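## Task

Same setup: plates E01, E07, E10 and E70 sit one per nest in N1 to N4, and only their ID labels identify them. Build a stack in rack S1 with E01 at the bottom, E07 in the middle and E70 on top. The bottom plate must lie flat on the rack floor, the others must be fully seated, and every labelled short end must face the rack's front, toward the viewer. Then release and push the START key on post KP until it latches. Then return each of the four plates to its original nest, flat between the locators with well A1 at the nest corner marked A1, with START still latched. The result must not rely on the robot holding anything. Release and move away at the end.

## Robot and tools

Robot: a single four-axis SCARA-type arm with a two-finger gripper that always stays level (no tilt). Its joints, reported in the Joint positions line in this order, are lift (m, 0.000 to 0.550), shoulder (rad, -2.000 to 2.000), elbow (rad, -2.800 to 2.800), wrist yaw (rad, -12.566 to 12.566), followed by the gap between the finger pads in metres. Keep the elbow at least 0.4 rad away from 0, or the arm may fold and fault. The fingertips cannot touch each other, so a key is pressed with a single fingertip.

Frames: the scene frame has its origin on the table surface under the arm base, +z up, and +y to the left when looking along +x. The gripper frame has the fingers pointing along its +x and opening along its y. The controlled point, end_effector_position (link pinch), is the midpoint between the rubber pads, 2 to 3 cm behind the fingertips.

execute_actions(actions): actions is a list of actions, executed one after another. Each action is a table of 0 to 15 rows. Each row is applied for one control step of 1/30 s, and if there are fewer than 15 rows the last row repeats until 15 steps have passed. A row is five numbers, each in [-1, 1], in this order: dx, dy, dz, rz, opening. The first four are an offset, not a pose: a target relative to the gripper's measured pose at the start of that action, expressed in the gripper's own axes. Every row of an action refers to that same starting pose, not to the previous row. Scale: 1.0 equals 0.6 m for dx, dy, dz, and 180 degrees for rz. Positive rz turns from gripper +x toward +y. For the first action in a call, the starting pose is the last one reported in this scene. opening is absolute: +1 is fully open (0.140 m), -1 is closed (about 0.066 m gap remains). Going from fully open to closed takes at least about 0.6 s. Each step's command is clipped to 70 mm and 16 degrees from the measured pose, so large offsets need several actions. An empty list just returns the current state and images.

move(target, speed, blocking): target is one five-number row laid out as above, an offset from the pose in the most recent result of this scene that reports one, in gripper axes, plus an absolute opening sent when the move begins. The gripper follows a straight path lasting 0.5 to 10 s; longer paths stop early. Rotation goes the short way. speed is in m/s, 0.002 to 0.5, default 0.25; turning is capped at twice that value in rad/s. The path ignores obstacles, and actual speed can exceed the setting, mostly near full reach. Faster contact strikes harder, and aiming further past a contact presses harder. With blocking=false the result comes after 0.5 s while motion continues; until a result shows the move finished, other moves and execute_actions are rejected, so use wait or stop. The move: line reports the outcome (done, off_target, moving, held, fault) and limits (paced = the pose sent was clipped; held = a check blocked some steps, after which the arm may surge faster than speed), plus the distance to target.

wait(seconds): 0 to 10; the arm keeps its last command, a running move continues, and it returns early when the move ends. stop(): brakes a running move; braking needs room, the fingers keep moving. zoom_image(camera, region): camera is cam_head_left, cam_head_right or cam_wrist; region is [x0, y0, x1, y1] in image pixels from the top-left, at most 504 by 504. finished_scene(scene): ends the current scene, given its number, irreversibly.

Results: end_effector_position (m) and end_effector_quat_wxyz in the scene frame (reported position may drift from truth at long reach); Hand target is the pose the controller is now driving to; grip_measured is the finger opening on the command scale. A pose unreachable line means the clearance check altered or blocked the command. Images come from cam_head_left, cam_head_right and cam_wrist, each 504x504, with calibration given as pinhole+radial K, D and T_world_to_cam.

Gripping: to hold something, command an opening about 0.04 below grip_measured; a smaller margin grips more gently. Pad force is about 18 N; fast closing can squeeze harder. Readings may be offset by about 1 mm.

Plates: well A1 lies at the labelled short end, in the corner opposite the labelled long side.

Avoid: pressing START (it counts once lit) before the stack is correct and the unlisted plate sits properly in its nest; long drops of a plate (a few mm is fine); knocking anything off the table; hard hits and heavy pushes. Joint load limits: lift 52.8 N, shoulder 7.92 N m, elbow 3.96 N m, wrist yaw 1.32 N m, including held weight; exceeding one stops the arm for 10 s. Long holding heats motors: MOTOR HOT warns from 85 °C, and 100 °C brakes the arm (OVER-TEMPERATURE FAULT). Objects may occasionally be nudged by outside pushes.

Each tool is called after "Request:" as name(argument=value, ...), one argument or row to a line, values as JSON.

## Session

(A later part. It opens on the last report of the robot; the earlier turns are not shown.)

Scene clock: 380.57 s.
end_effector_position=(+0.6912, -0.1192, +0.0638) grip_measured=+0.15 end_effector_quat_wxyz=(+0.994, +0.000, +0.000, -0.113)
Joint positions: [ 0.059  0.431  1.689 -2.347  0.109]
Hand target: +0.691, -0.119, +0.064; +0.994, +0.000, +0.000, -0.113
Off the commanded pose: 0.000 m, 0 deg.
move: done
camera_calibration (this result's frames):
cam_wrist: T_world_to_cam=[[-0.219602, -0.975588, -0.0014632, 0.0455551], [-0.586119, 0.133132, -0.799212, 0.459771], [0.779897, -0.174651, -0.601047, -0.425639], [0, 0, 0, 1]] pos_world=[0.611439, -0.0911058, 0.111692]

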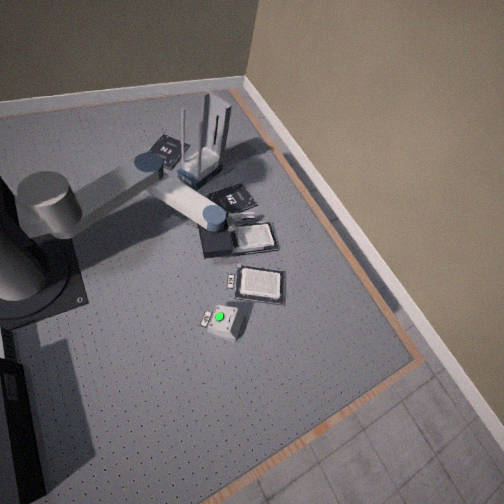

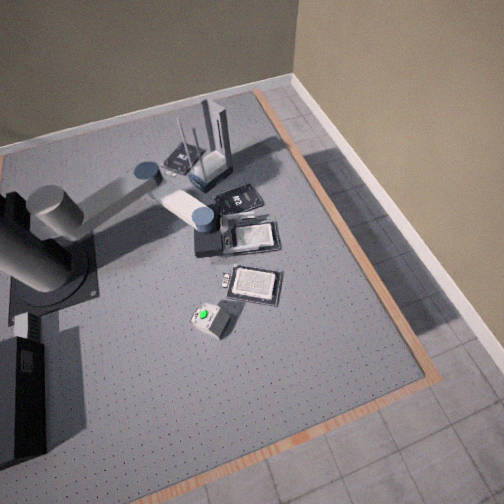

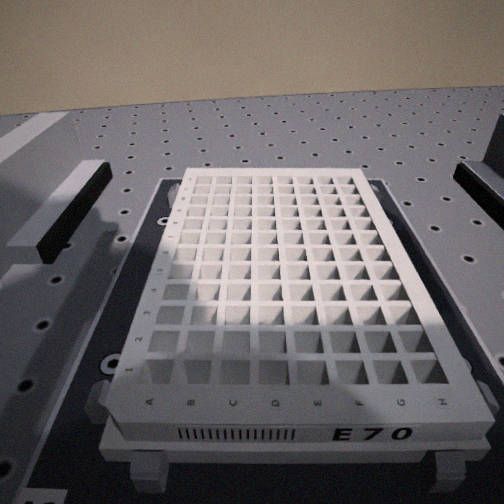

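Request:
move(
  target=[-0.35511, 0.41455, 0.01951, 0.22113, 0.15],
  speed=0.3,
)

Scene clock: 391.53 s.
end_effector_position=(+0.5393, +0.1710, +0.0754) grip_measured=+0.15 end_effector_quat_wxyz=(+0.973, +0.000, +0.000, +0.232)
Joint positions: [ 0.07   1.338  1.048 -1.917  0.109]
Hand target: +0.539, +0.171, +0.075; +0.973, +0.000, +0.000, +0.232
Off the commanded pose: 0.000 m, 0 deg.
move: done
camera_calibration (this result's frames):
cam_wrist: T_world_to_cam=[[0.456404, -0.889772, -0.0014632, -0.0838305], [-0.53533, -0.27328, -0.799212, 0.383559], [0.710717, 0.365547, -0.601047, -0.304593], [0, 0, 0, 1]] pos_world=[0.460071, 0.141572, 0.123348]

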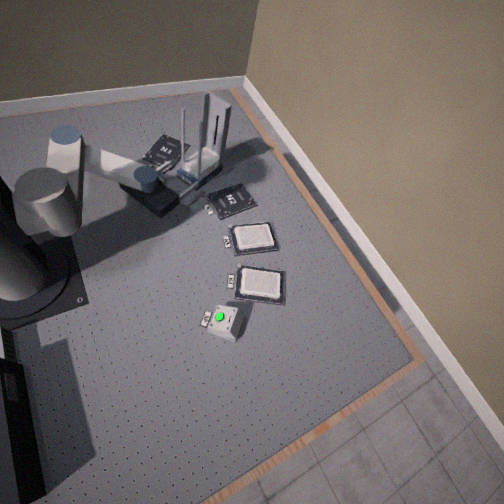

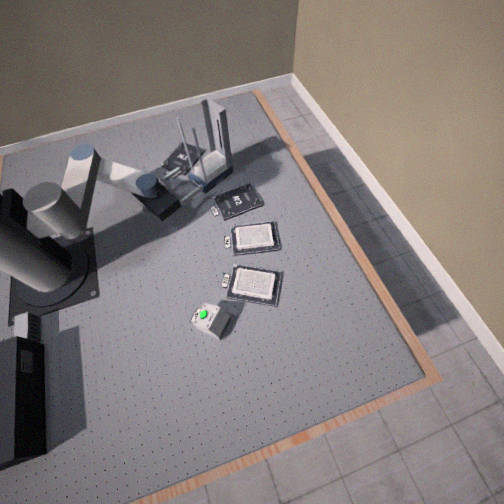

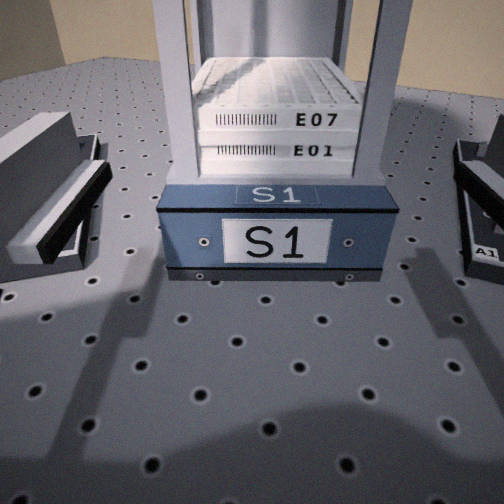

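Request:
move(
  target=[0.2085, -0.0004, 0.0001, -0.0002, 0.15],
  speed=0.15,
)

Scene clock: 396.23 s.
end_effector_position=(+0.6510, +0.2274, +0.0755) grip_measured=+0.15 end_effector_quat_wxyz=(+0.973, +0.000, +0.000, +0.232)
Joint positions: [ 0.07   1.101  1.677 -2.31   0.109]
Hand target: +0.651, +0.227, +0.076; +0.973, +0.000, +0.000, +0.232
Off the commanded pose: 0.000 m, 0 deg.
move: done
camera_calibration (this result's frames):
cam_wrist: T_world_to_cam=[[0.456112, -0.889921, -0.0014632, -0.0844468], [-0.535419, -0.273105, -0.799212, 0.458815], [0.710836, 0.365314, -0.601047, -0.404633], [0, 0, 0, 1]] pos_world=[0.571803, 0.197972, 0.123364]

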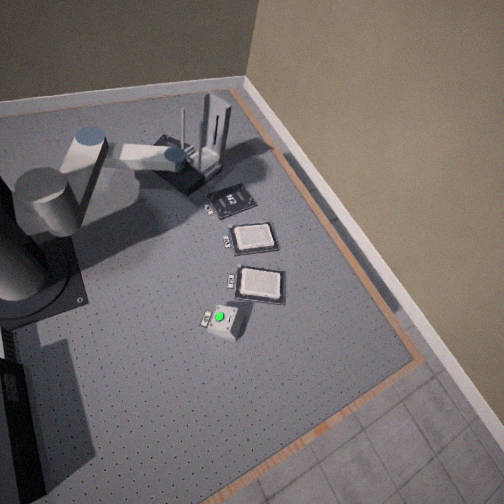

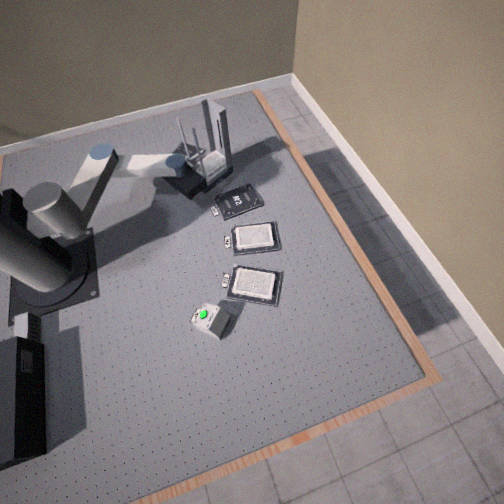

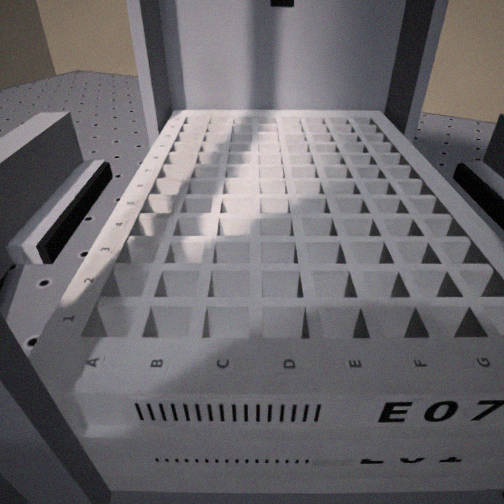

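Request:
execute_actions(
  actions=[
    [[0,0,0,0,-0.45]],
    [[0,0,0,0,-0.6]],
  ],
)

Request:
move(
  target=[0, 0, 0.4208, 0, -0.6],
  speed=0.2,
)

Scene clock: 399.33 s.
end_effector_position=(+0.6510, +0.2274, +0.0755) grip_measured=-0.56 end_effector_quat_wxyz=(+0.973, +0.000, +0.000, +0.232)
Joint positions: [ 0.071  1.101  1.677 -2.31   0.082]
Hand target: +0.651, +0.227, +0.075; +0.973, +0.000, +0.000, +0.232
Off the commanded pose: 0.000 m, 0 deg.
camera_calibration (this result's frames):
cam_wrist: T_world_to_cam=[[0.456111, -0.889922, -0.0014632, -0.084446], [-0.535419, -0.273104, -0.799212, 0.458847], [0.710837, 0.365313, -0.601047, -0.404608], [0, 0, 0, 1]] pos_world=[0.571803, 0.197971, 0.123404]

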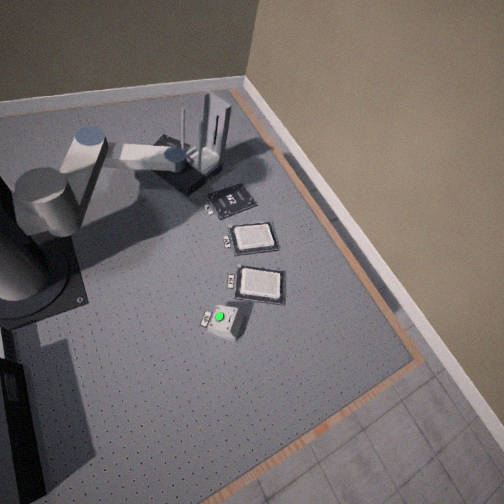

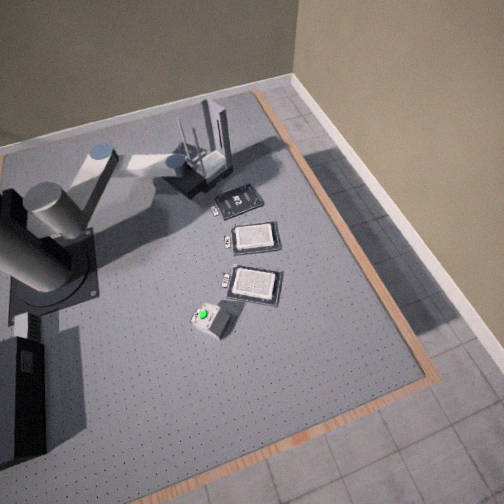

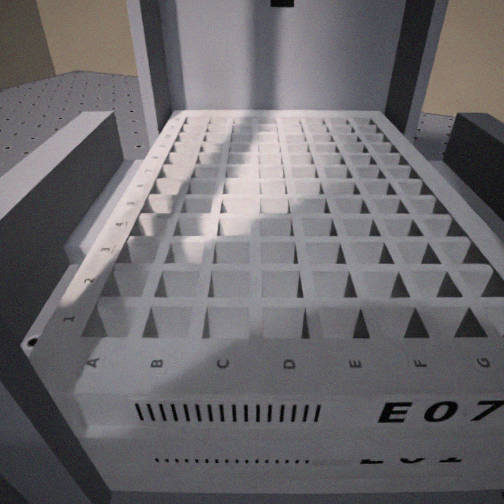

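Scene clock: 401.00 s.
end_effector_position=(+0.6510, +0.2274, +0.3280) grip_measured=-0.56 end_effector_quat_wxyz=(+0.973, +0.000, +0.000, +0.232)
Joint positions: [ 0.323  1.101  1.677 -2.31   0.082]
Hand target: +0.651, +0.227, +0.328; +0.973, +0.000, +0.000, +0.232
Off the commanded pose: 0.000 m, 0 deg.
move: done
camera_calibration (this result's frames):
cam_wrist: T_world_to_cam=[[0.456156, -0.889898, -0.0014632, -0.084093], [-0.535405, -0.273131, -0.799212, 0.660677], [0.710818, 0.365349, -0.601047, -0.252825], [0, 0, 0, 1]] pos_world=[0.571802, 0.197987, 0.375938]

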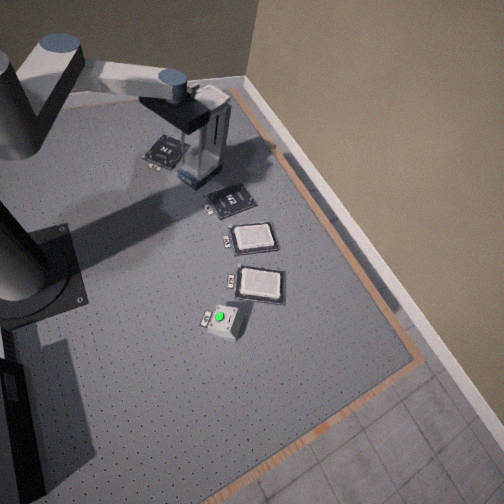

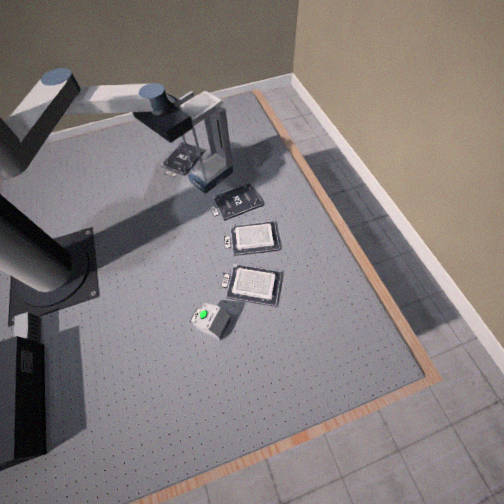

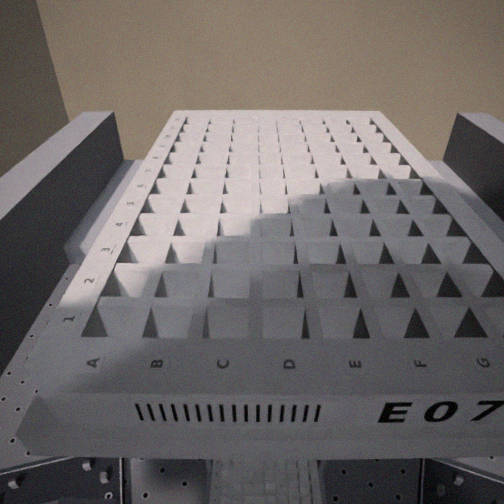

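Request:
move(
  target=[-0.03427, 0.28116, 0, 0.09012, -0.6],
  speed=0.25,
)

Request:
move(
  target=[0, 0, -0.46, 0, -0.6],
  speed=0.28,
)

Scene clock: 405.80 s.
end_effector_position=(+0.5564, +0.3688, +0.3280) grip_measured=-0.56 end_effector_quat_wxyz=(+0.930, +0.000, +0.000, +0.367)
Joint positions: [ 0.323  1.43   1.694 -2.373  0.082]
Hand target: +0.557, +0.369, +0.328; +0.930, +0.000, +0.000, +0.367
Off the commanded pose: 0.000 m, 0 deg.
move: done
camera_calibration (this result's frames):
cam_wrist: T_world_to_cam=[[0.687062, -0.726597, -0.0014632, -0.103828], [-0.437523, -0.412108, -0.799212, 0.645402], [0.580102, 0.549749, -0.601047, -0.232468], [0, 0, 0, 1]] pos_world=[0.48857, 0.318333, 0.375937]

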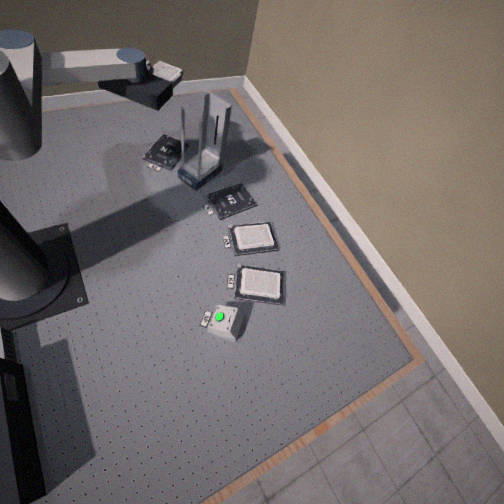

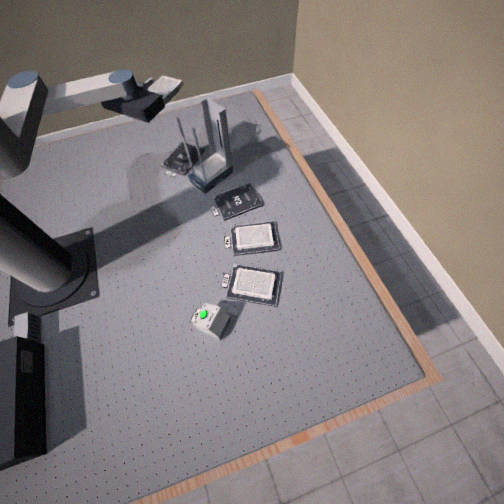

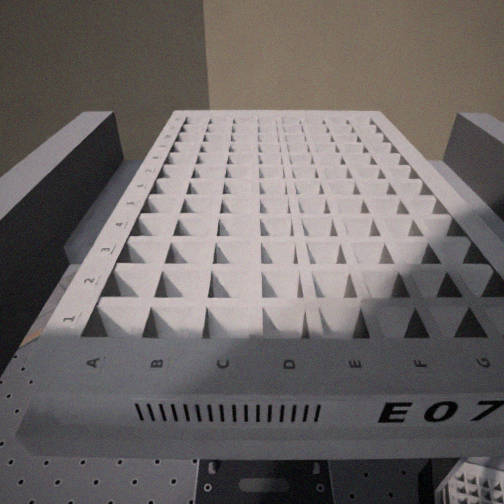

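Scene clock: 407.23 s.
end_effector_position=(+0.5564, +0.3688, +0.0520) grip_measured=-0.56 end_effector_quat_wxyz=(+0.930, +0.000, +0.000, +0.367)
Joint positions: [ 0.047  1.43   1.694 -2.373  0.082]
Hand target: +0.556, +0.369, +0.052; +0.930, +0.000, +0.000, +0.367
Off the commanded pose: 0.000 m, 0 deg.
move: done
camera_calibration (this result's frames):
cam_wrist: T_world_to_cam=[[0.687031, -0.726626, -0.0014632, -0.104221], [-0.437541, -0.412089, -0.799212, 0.424756], [0.580126, 0.549724, -0.601047, -0.398405], [0, 0, 0, 1]] pos_world=[0.488576, 0.318321, 0.0998573]

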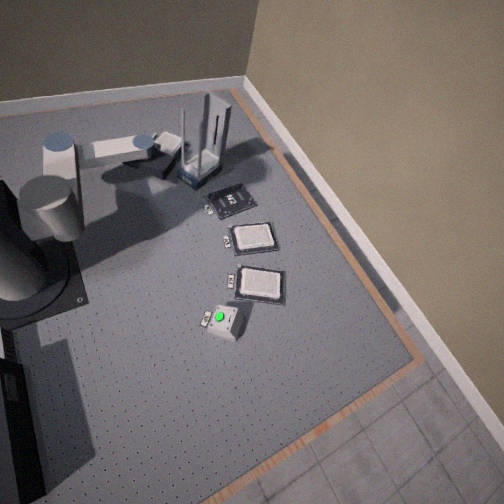

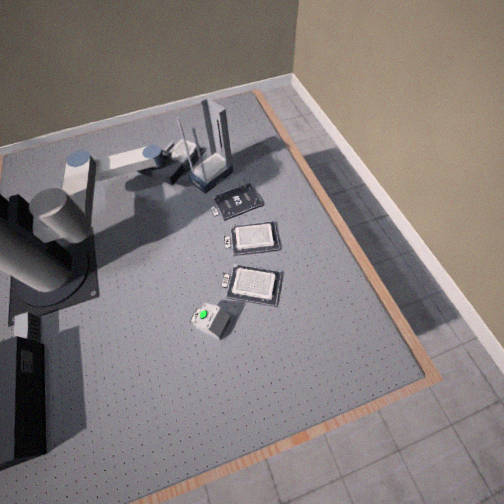

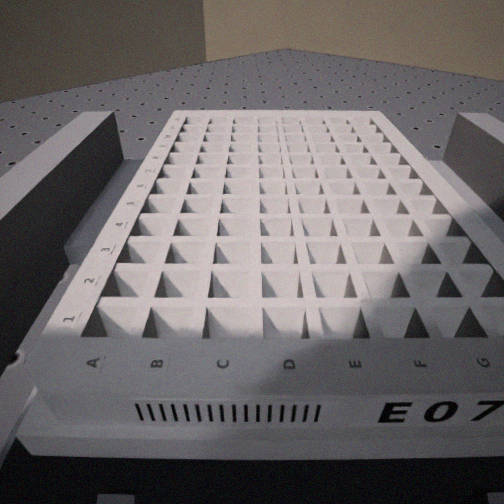

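Request:
move(
  target=[0, -0.0003, -0.0301, -0.0002, -0.6],
  speed=0.02,
)

Scene clock: 410.50 s.
end_effector_position=(+0.5564, +0.3687, +0.0338) grip_measured=-0.56 end_effector_quat_wxyz=(+0.930, +0.000, +0.000, +0.367)
Joint positions: [ 0.029  1.43   1.694 -2.373  0.082]
Hand target: +0.557, +0.369, +0.034; +0.930, +0.000, +0.000, +0.367
Off the commanded pose: 0.000 m, 0 deg.
move: done
camera_calibration (this result's frames):
cam_wrist: T_world_to_cam=[[0.686887, -0.726763, -0.0014632, -0.104172], [-0.437623, -0.412002, -0.799212, 0.410293], [0.580235, 0.549609, -0.601047, -0.409309], [0, 0, 0, 1]] pos_world=[0.488603, 0.318293, 0.0817454]

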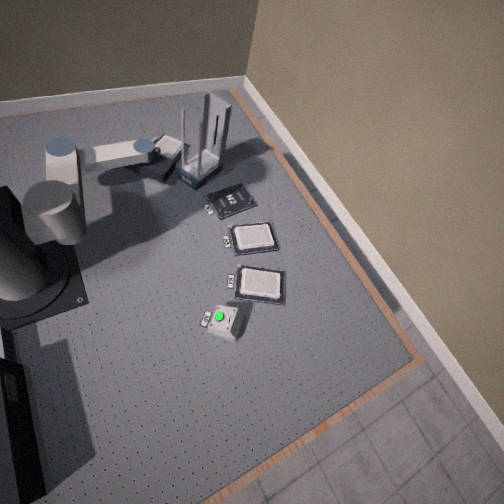

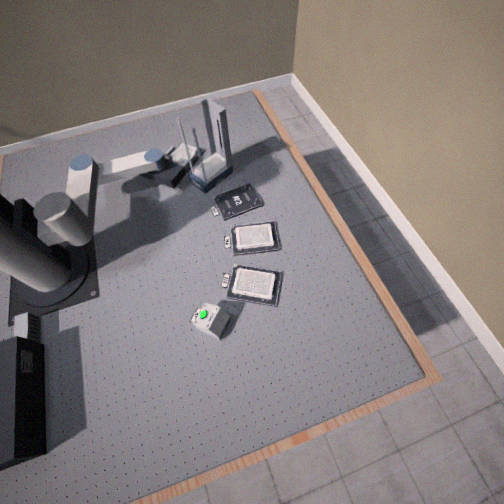

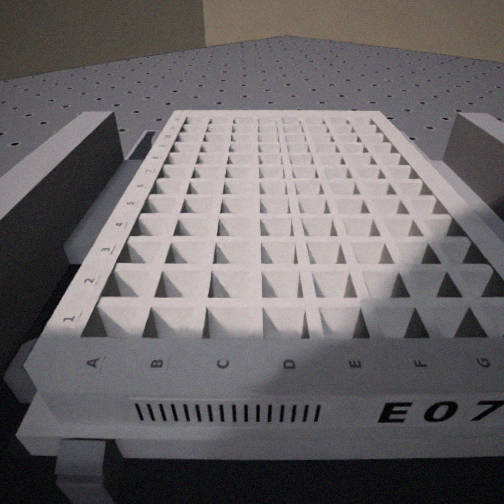

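Request:
execute_actions(
  actions=[
    [[0,0,0,0,0.15]],
    [[0,0,0,0,0.15]],
  ],
)

Request:
move(
  target=[-0.2, 0, 0.048, 0, 0.15],
  speed=0.15,
)

Scene clock: 415.53 s.
end_effector_position=(+0.5564, +0.3687, +0.0338) grip_measured=+0.15 end_effector_quat_wxyz=(+0.930, +0.000, +0.000, +0.367)
Joint positions: [ 0.029  1.43   1.694 -2.373  0.109]
Hand target: +0.556, +0.369, +0.034; +0.930, +0.000, +0.000, +0.367
Off the commanded pose: 0.000 m, 0 deg.
camera_calibration (this result's frames):
cam_wrist: T_world_to_cam=[[0.686896, -0.726754, -0.0014632, -0.104172], [-0.437618, -0.412008, -0.799212, 0.410293], [0.580228, 0.549616, -0.601047, -0.409307], [0, 0, 0, 1]] pos_world=[0.488598, 0.318298, 0.0817454]

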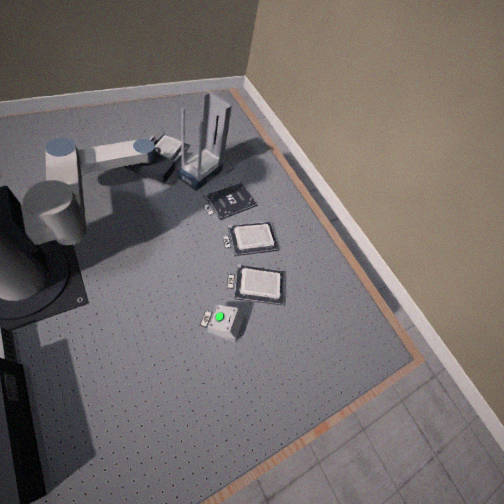

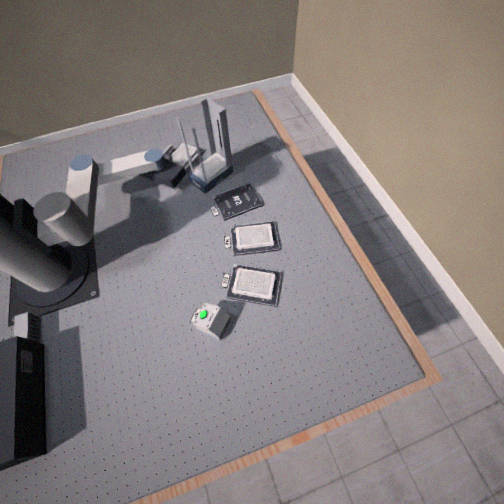

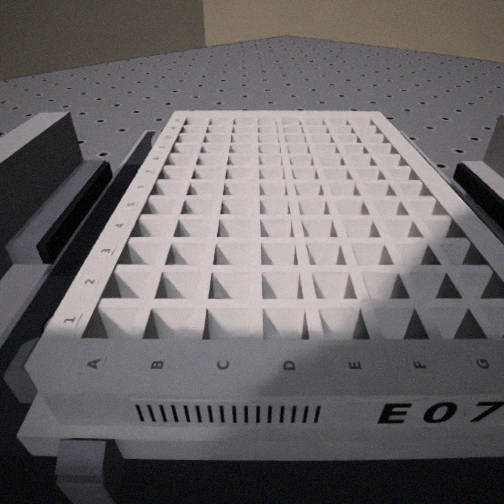

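Scene clock: 416.67 s.
end_effector_position=(+0.4688, +0.2867, +0.0627) grip_measured=+0.15 end_effector_quat_wxyz=(+0.930, +0.000, +0.000, +0.367)
Joint positions: [ 0.058  1.686  1.084 -2.019  0.109]
Hand target: +0.469, +0.287, +0.063; +0.930, +0.000, +0.000, +0.367
Off the commanded pose: 0.000 m, 0 deg.
move: done
camera_calibration (this result's frames):
cam_wrist: T_world_to_cam=[[0.686649, -0.726988, -0.0014632, -0.103387], [-0.437758, -0.411859, -0.799212, 0.361199], [0.580415, 0.549418, -0.601047, -0.296029], [0, 0, 0, 1]] pos_world=[0.400928, 0.236246, 0.110597]

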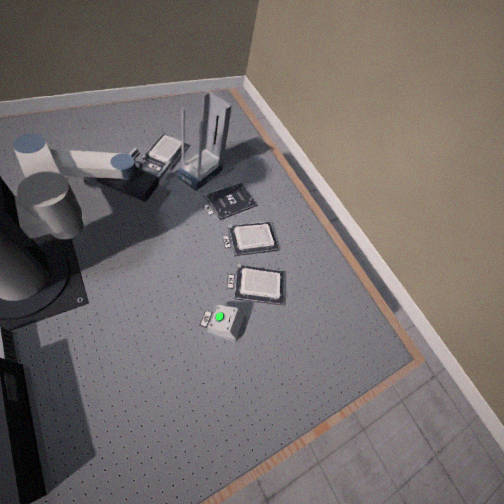

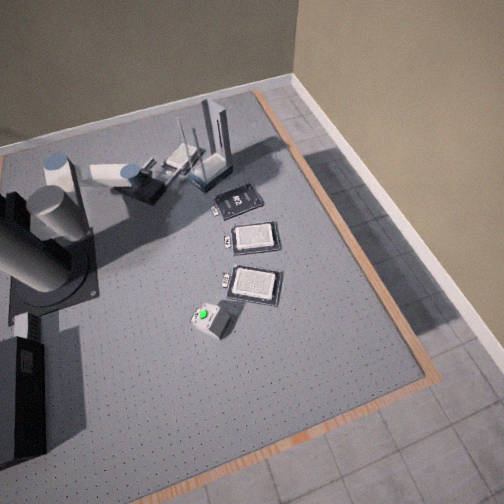

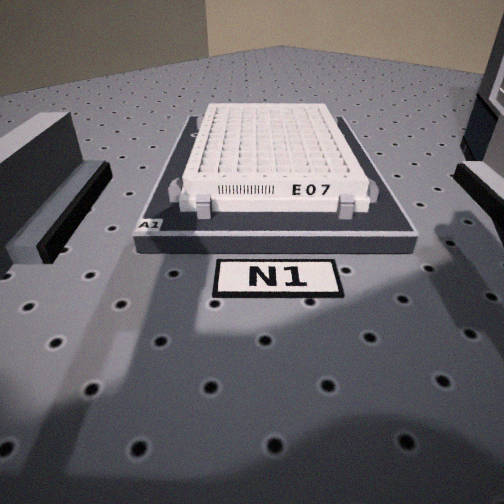

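Request:
move(
  target=[-0.03791, -0.22368, -0.0003, -0.09033, 0.15],
  speed=0.2,
)

Scene clock: 423.37 s.
end_effector_position=(+0.5438, +0.1730, +0.0626) grip_measured=+0.15 end_effector_quat_wxyz=(+0.973, +0.000, +0.000, +0.231)
Joint positions: [ 0.058  1.33   1.071 -1.934  0.109]
Hand target: +0.544, +0.173, +0.063; +0.973, +0.000, +0.000, +0.232
Off the commanded pose: 0.000 m, 0 deg.
move: done
camera_calibration (this result's frames):
cam_wrist: T_world_to_cam=[[0.455227, -0.890374, -0.0014632, -0.083419], [-0.53569, -0.272572, -0.799212, 0.376312], [0.711199, 0.364607, -0.601047, -0.316364], [0, 0, 0, 1]] pos_world=[0.464559, 0.143646, 0.110482]

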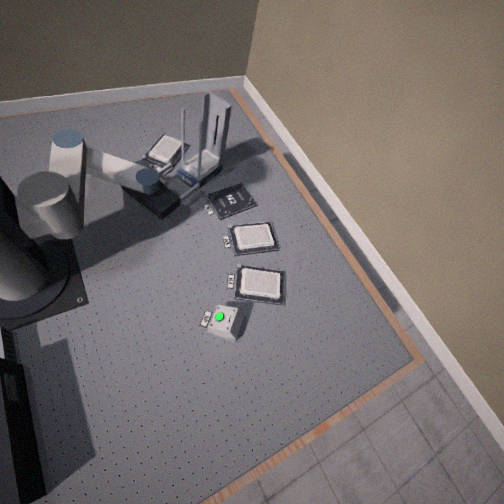

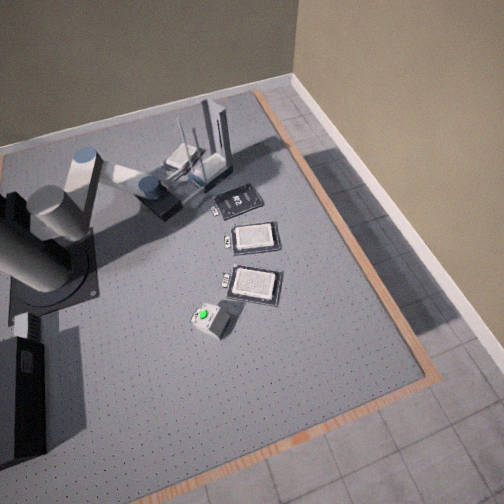

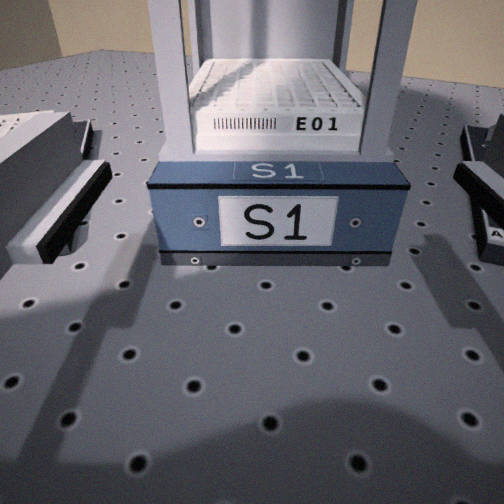

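Request:
move(
  target=[0.19992, 0.0002, -0.0001, 0.0001, 0.15],
  speed=0.15,
)

Scene clock: 426.93 s.
end_effector_position=(+0.6509, +0.2272, +0.0626) grip_measured=+0.15 end_effector_quat_wxyz=(+0.973, +0.000, +0.000, +0.232)
Joint positions: [ 0.058  1.101  1.676 -2.309  0.109]
Hand target: +0.651, +0.227, +0.063; +0.973, +0.000, +0.000, +0.232
Off the commanded pose: 0.000 m, 0 deg.
move: done
camera_calibration (this result's frames):
cam_wrist: T_world_to_cam=[[0.455776, -0.890093, -0.0014632, -0.084293], [-0.535522, -0.272902, -0.799212, 0.448402], [0.710974, 0.365045, -0.601047, -0.412233], [0, 0, 0, 1]] pos_world=[0.571635, 0.197825, 0.110473]

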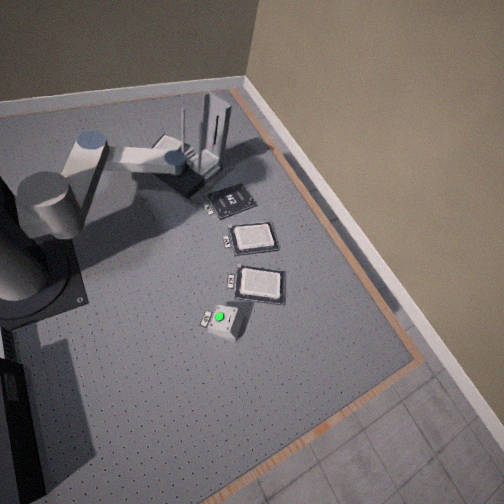

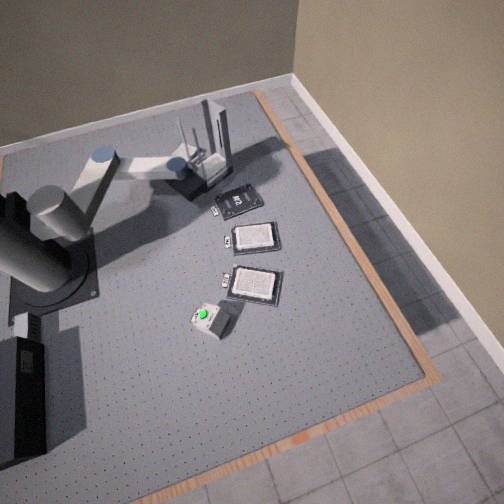

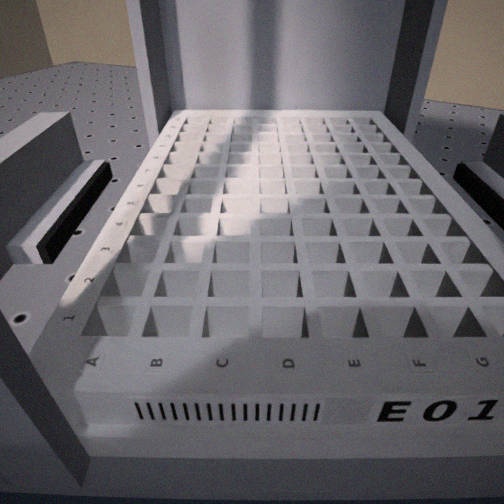

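Request:
execute_actions(
  actions=[
    [[0,0,0,0,-0.45]],
    [[0,0,0,0,-0.6]],
  ],
)

Request:
move(
  target=[0, 0, 0.4423, 0, -0.6],
  speed=0.2,
)

Scene clock: 430.37 s.
end_effector_position=(+0.6509, +0.2272, +0.0626) grip_measured=-0.56 end_effector_quat_wxyz=(+0.973, +0.000, +0.000, +0.232)
Joint positions: [ 0.058  1.101  1.676 -2.309  0.082]
Hand target: +0.651, +0.227, +0.063; +0.973, +0.000, +0.000, +0.232
Off the commanded pose: 0.000 m, 0 deg.
camera_calibration (this result's frames):
cam_wrist: T_world_to_cam=[[0.455778, -0.890092, -0.0014632, -0.0842939], [-0.535522, -0.272904, -0.799212, 0.448402], [0.710974, 0.365047, -0.601047, -0.412233], [0, 0, 0, 1]] pos_world=[0.571635, 0.197825, 0.110473]

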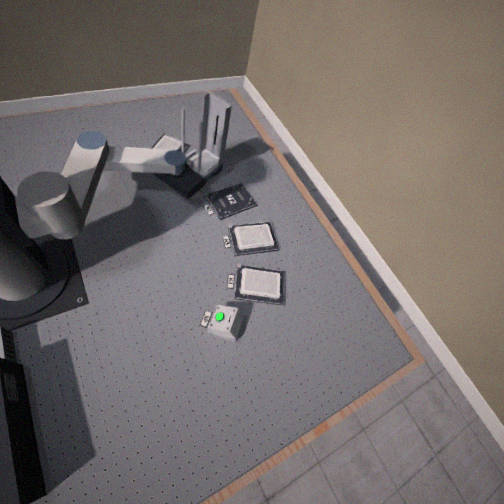

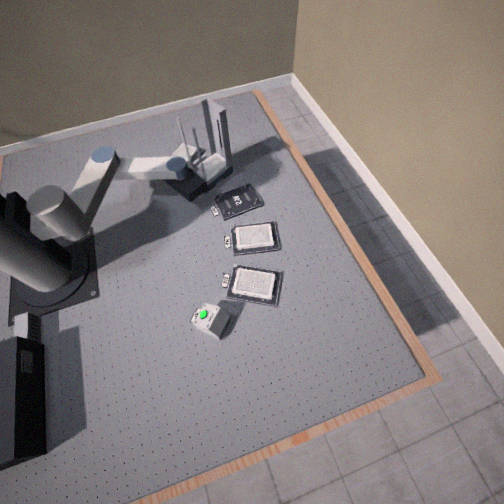

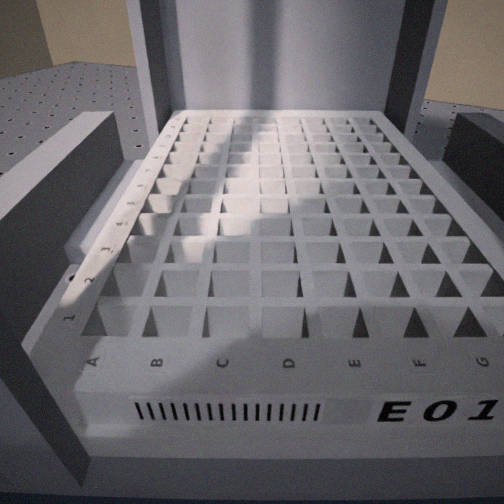

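Scene clock: 432.10 s.
end_effector_position=(+0.6509, +0.2273, +0.3280) grip_measured=-0.56 end_effector_quat_wxyz=(+0.973, +0.000, +0.000, +0.232)
Joint positions: [ 0.323  1.101  1.676 -2.309  0.082]
Hand target: +0.651, +0.227, +0.328; +0.973, +0.000, +0.000, +0.232
Off the commanded pose: 0.000 m, 0 deg.
move: done
camera_calibration (this result's frames):
cam_wrist: T_world_to_cam=[[0.455825, -0.890068, -0.0014632, -0.0839226], [-0.535507, -0.272932, -0.799212, 0.660541], [0.710954, 0.365085, -0.601047, -0.252696], [0, 0, 0, 1]] pos_world=[0.571634, 0.197841, 0.375908]

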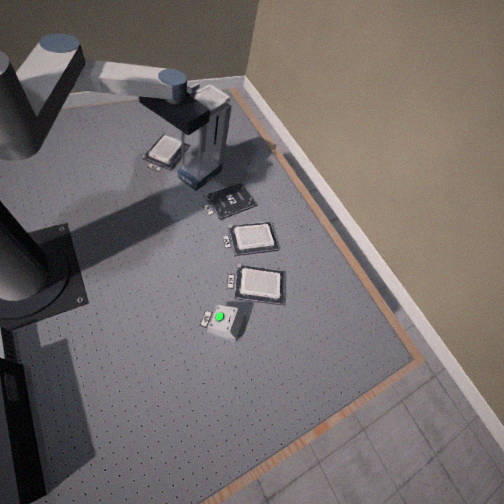

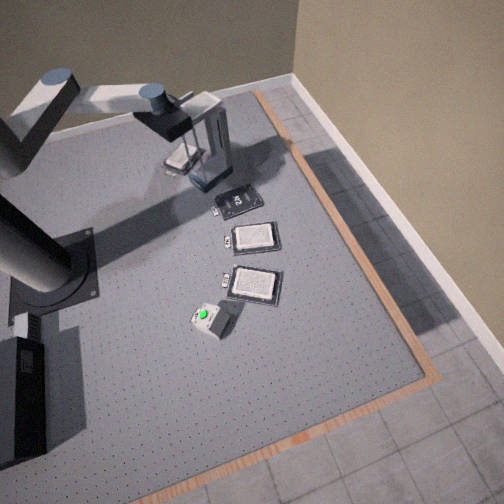

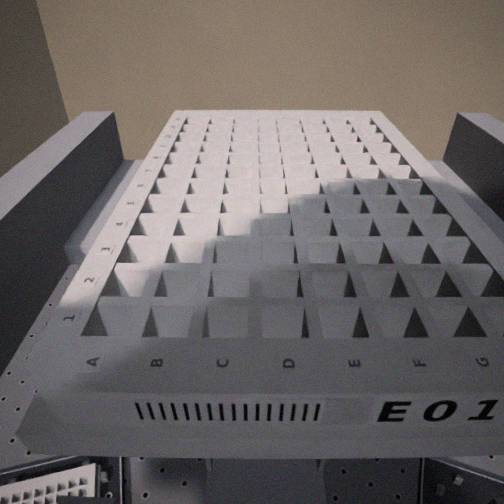

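Request:
move(
  target=[-0.05453, -0.28749, 0, -0.12181, -0.6],
  speed=0.25,
)

Request:
move(
  target=[0, 0, -0.46, 0, -0.6],
  speed=0.28,
)

Scene clock: 437.47 s.
end_effector_position=(+0.6995, +0.0584, +0.3280) grip_measured=-0.56 end_effector_quat_wxyz=(+0.999, +0.000, +0.000, +0.042)
Joint positions: [ 0.323  0.783  1.678 -2.377  0.082]
Hand target: +0.700, +0.059, +0.328; +0.999, +0.000, +0.000, +0.043
Off the commanded pose: 0.000 m, 0 deg.
move: done
camera_calibration (this result's frames):
cam_wrist: T_world_to_cam=[[0.090105, -0.995931, -0.0014632, 0.00566125], [-0.598708, -0.0529928, -0.799212, 0.671867], [0.795883, 0.072889, -0.601047, -0.267976], [0, 0, 0, 1]] pos_world=[0.615019, 0.0607748, 0.375906]

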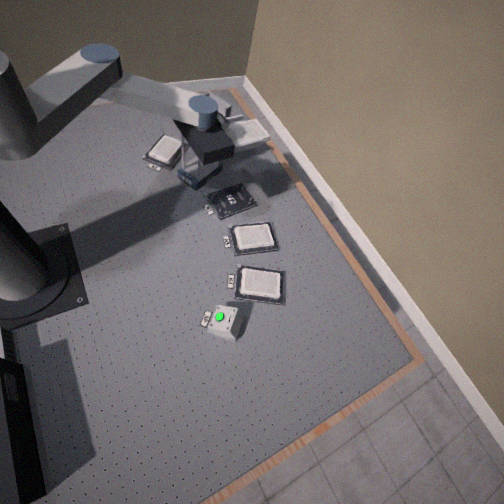

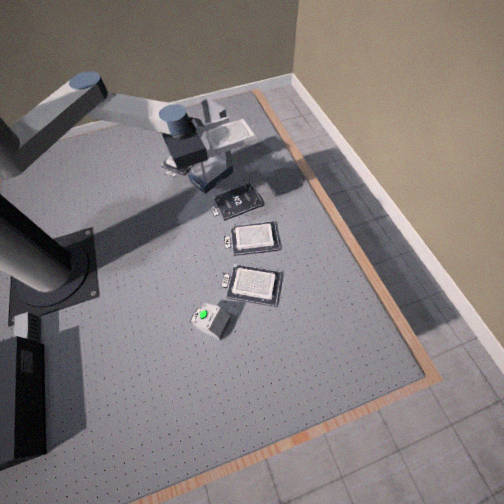

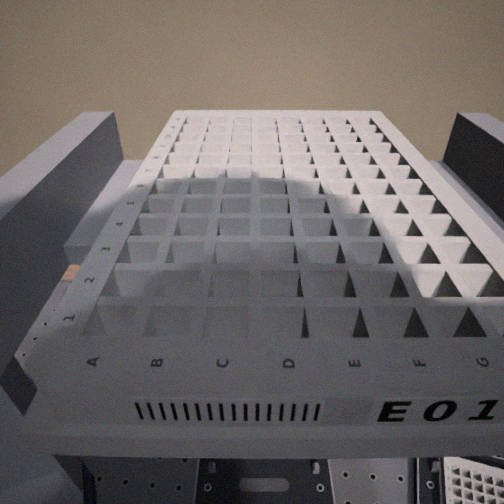

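Scene clock: 438.90 s.
end_effector_position=(+0.6995, +0.0584, +0.0519) grip_measured=-0.56 end_effector_quat_wxyz=(+0.999, +0.000, +0.000, +0.042)
Joint positions: [ 0.047  0.783  1.678 -2.377  0.082]
Hand target: +0.700, +0.058, +0.052; +0.999, +0.000, +0.000, +0.042
Off the commanded pose: 0.000 m, 0 deg.
move: done
camera_calibration (this result's frames):
cam_wrist: T_world_to_cam=[[0.0900627, -0.995935, -0.0014632, 0.00527475], [-0.59871, -0.0529674, -0.799212, 0.451216], [0.795886, 0.0728553, -0.601047, -0.433907], [0, 0, 0, 1]] pos_world=[0.615013, 0.0607654, 0.0998268]

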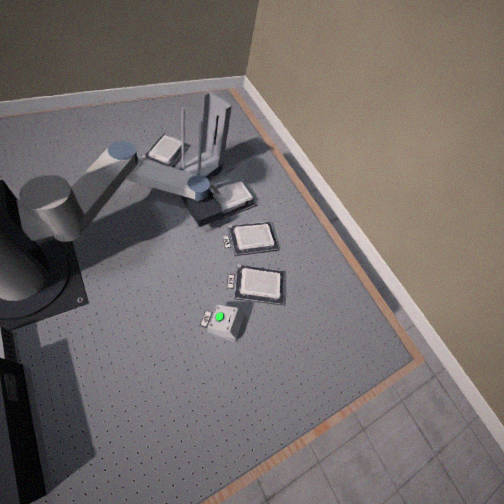

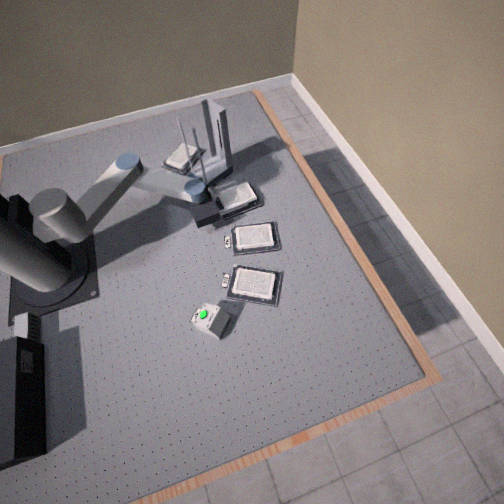

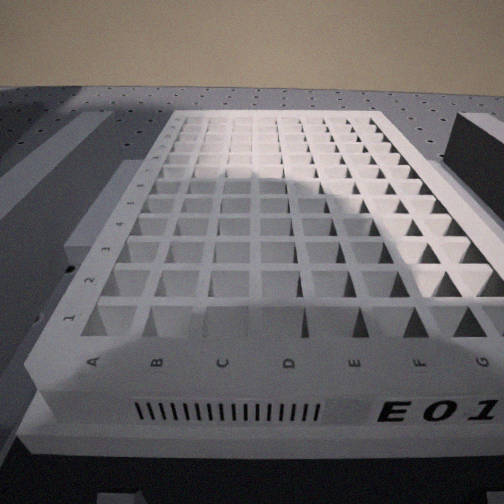

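Request:
move(
  target=[0, 0.0003, -0.03004, 0.00014, -0.6],
  speed=0.02,
)

Scene clock: 442.77 s.
end_effector_position=(+0.6995, +0.0585, +0.0339) grip_measured=-0.56 end_effector_quat_wxyz=(+0.999, +0.000, +0.000, +0.042)
Joint positions: [ 0.029  0.783  1.678 -2.377  0.082]
Hand target: +0.699, +0.059, +0.034; +0.999, +0.000, +0.000, +0.043
Off the commanded pose: 0.000 m, 0 deg.
move: done
camera_calibration (this result's frames):
cam_wrist: T_world_to_cam=[[0.0901916, -0.995923, -0.0014632, 0.0052255], [-0.598704, -0.0530449, -0.799212, 0.436769], [0.795877, 0.0729583, -0.601047, -0.44477], [0, 0, 0, 1]] pos_world=[0.615005, 0.0608222, 0.081751]

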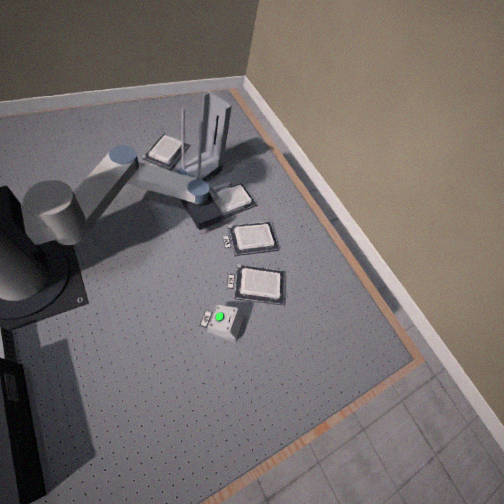

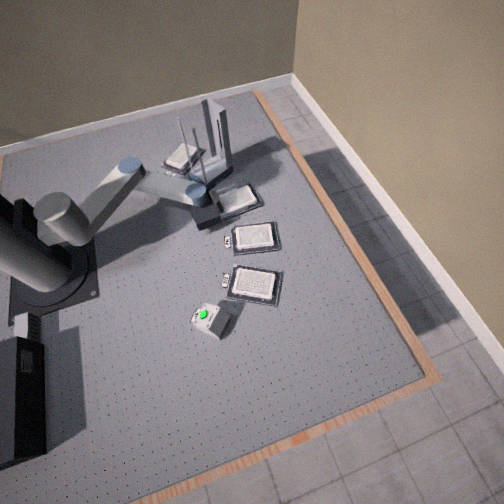

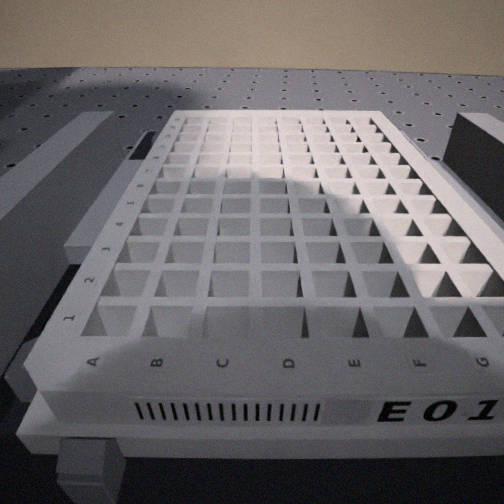

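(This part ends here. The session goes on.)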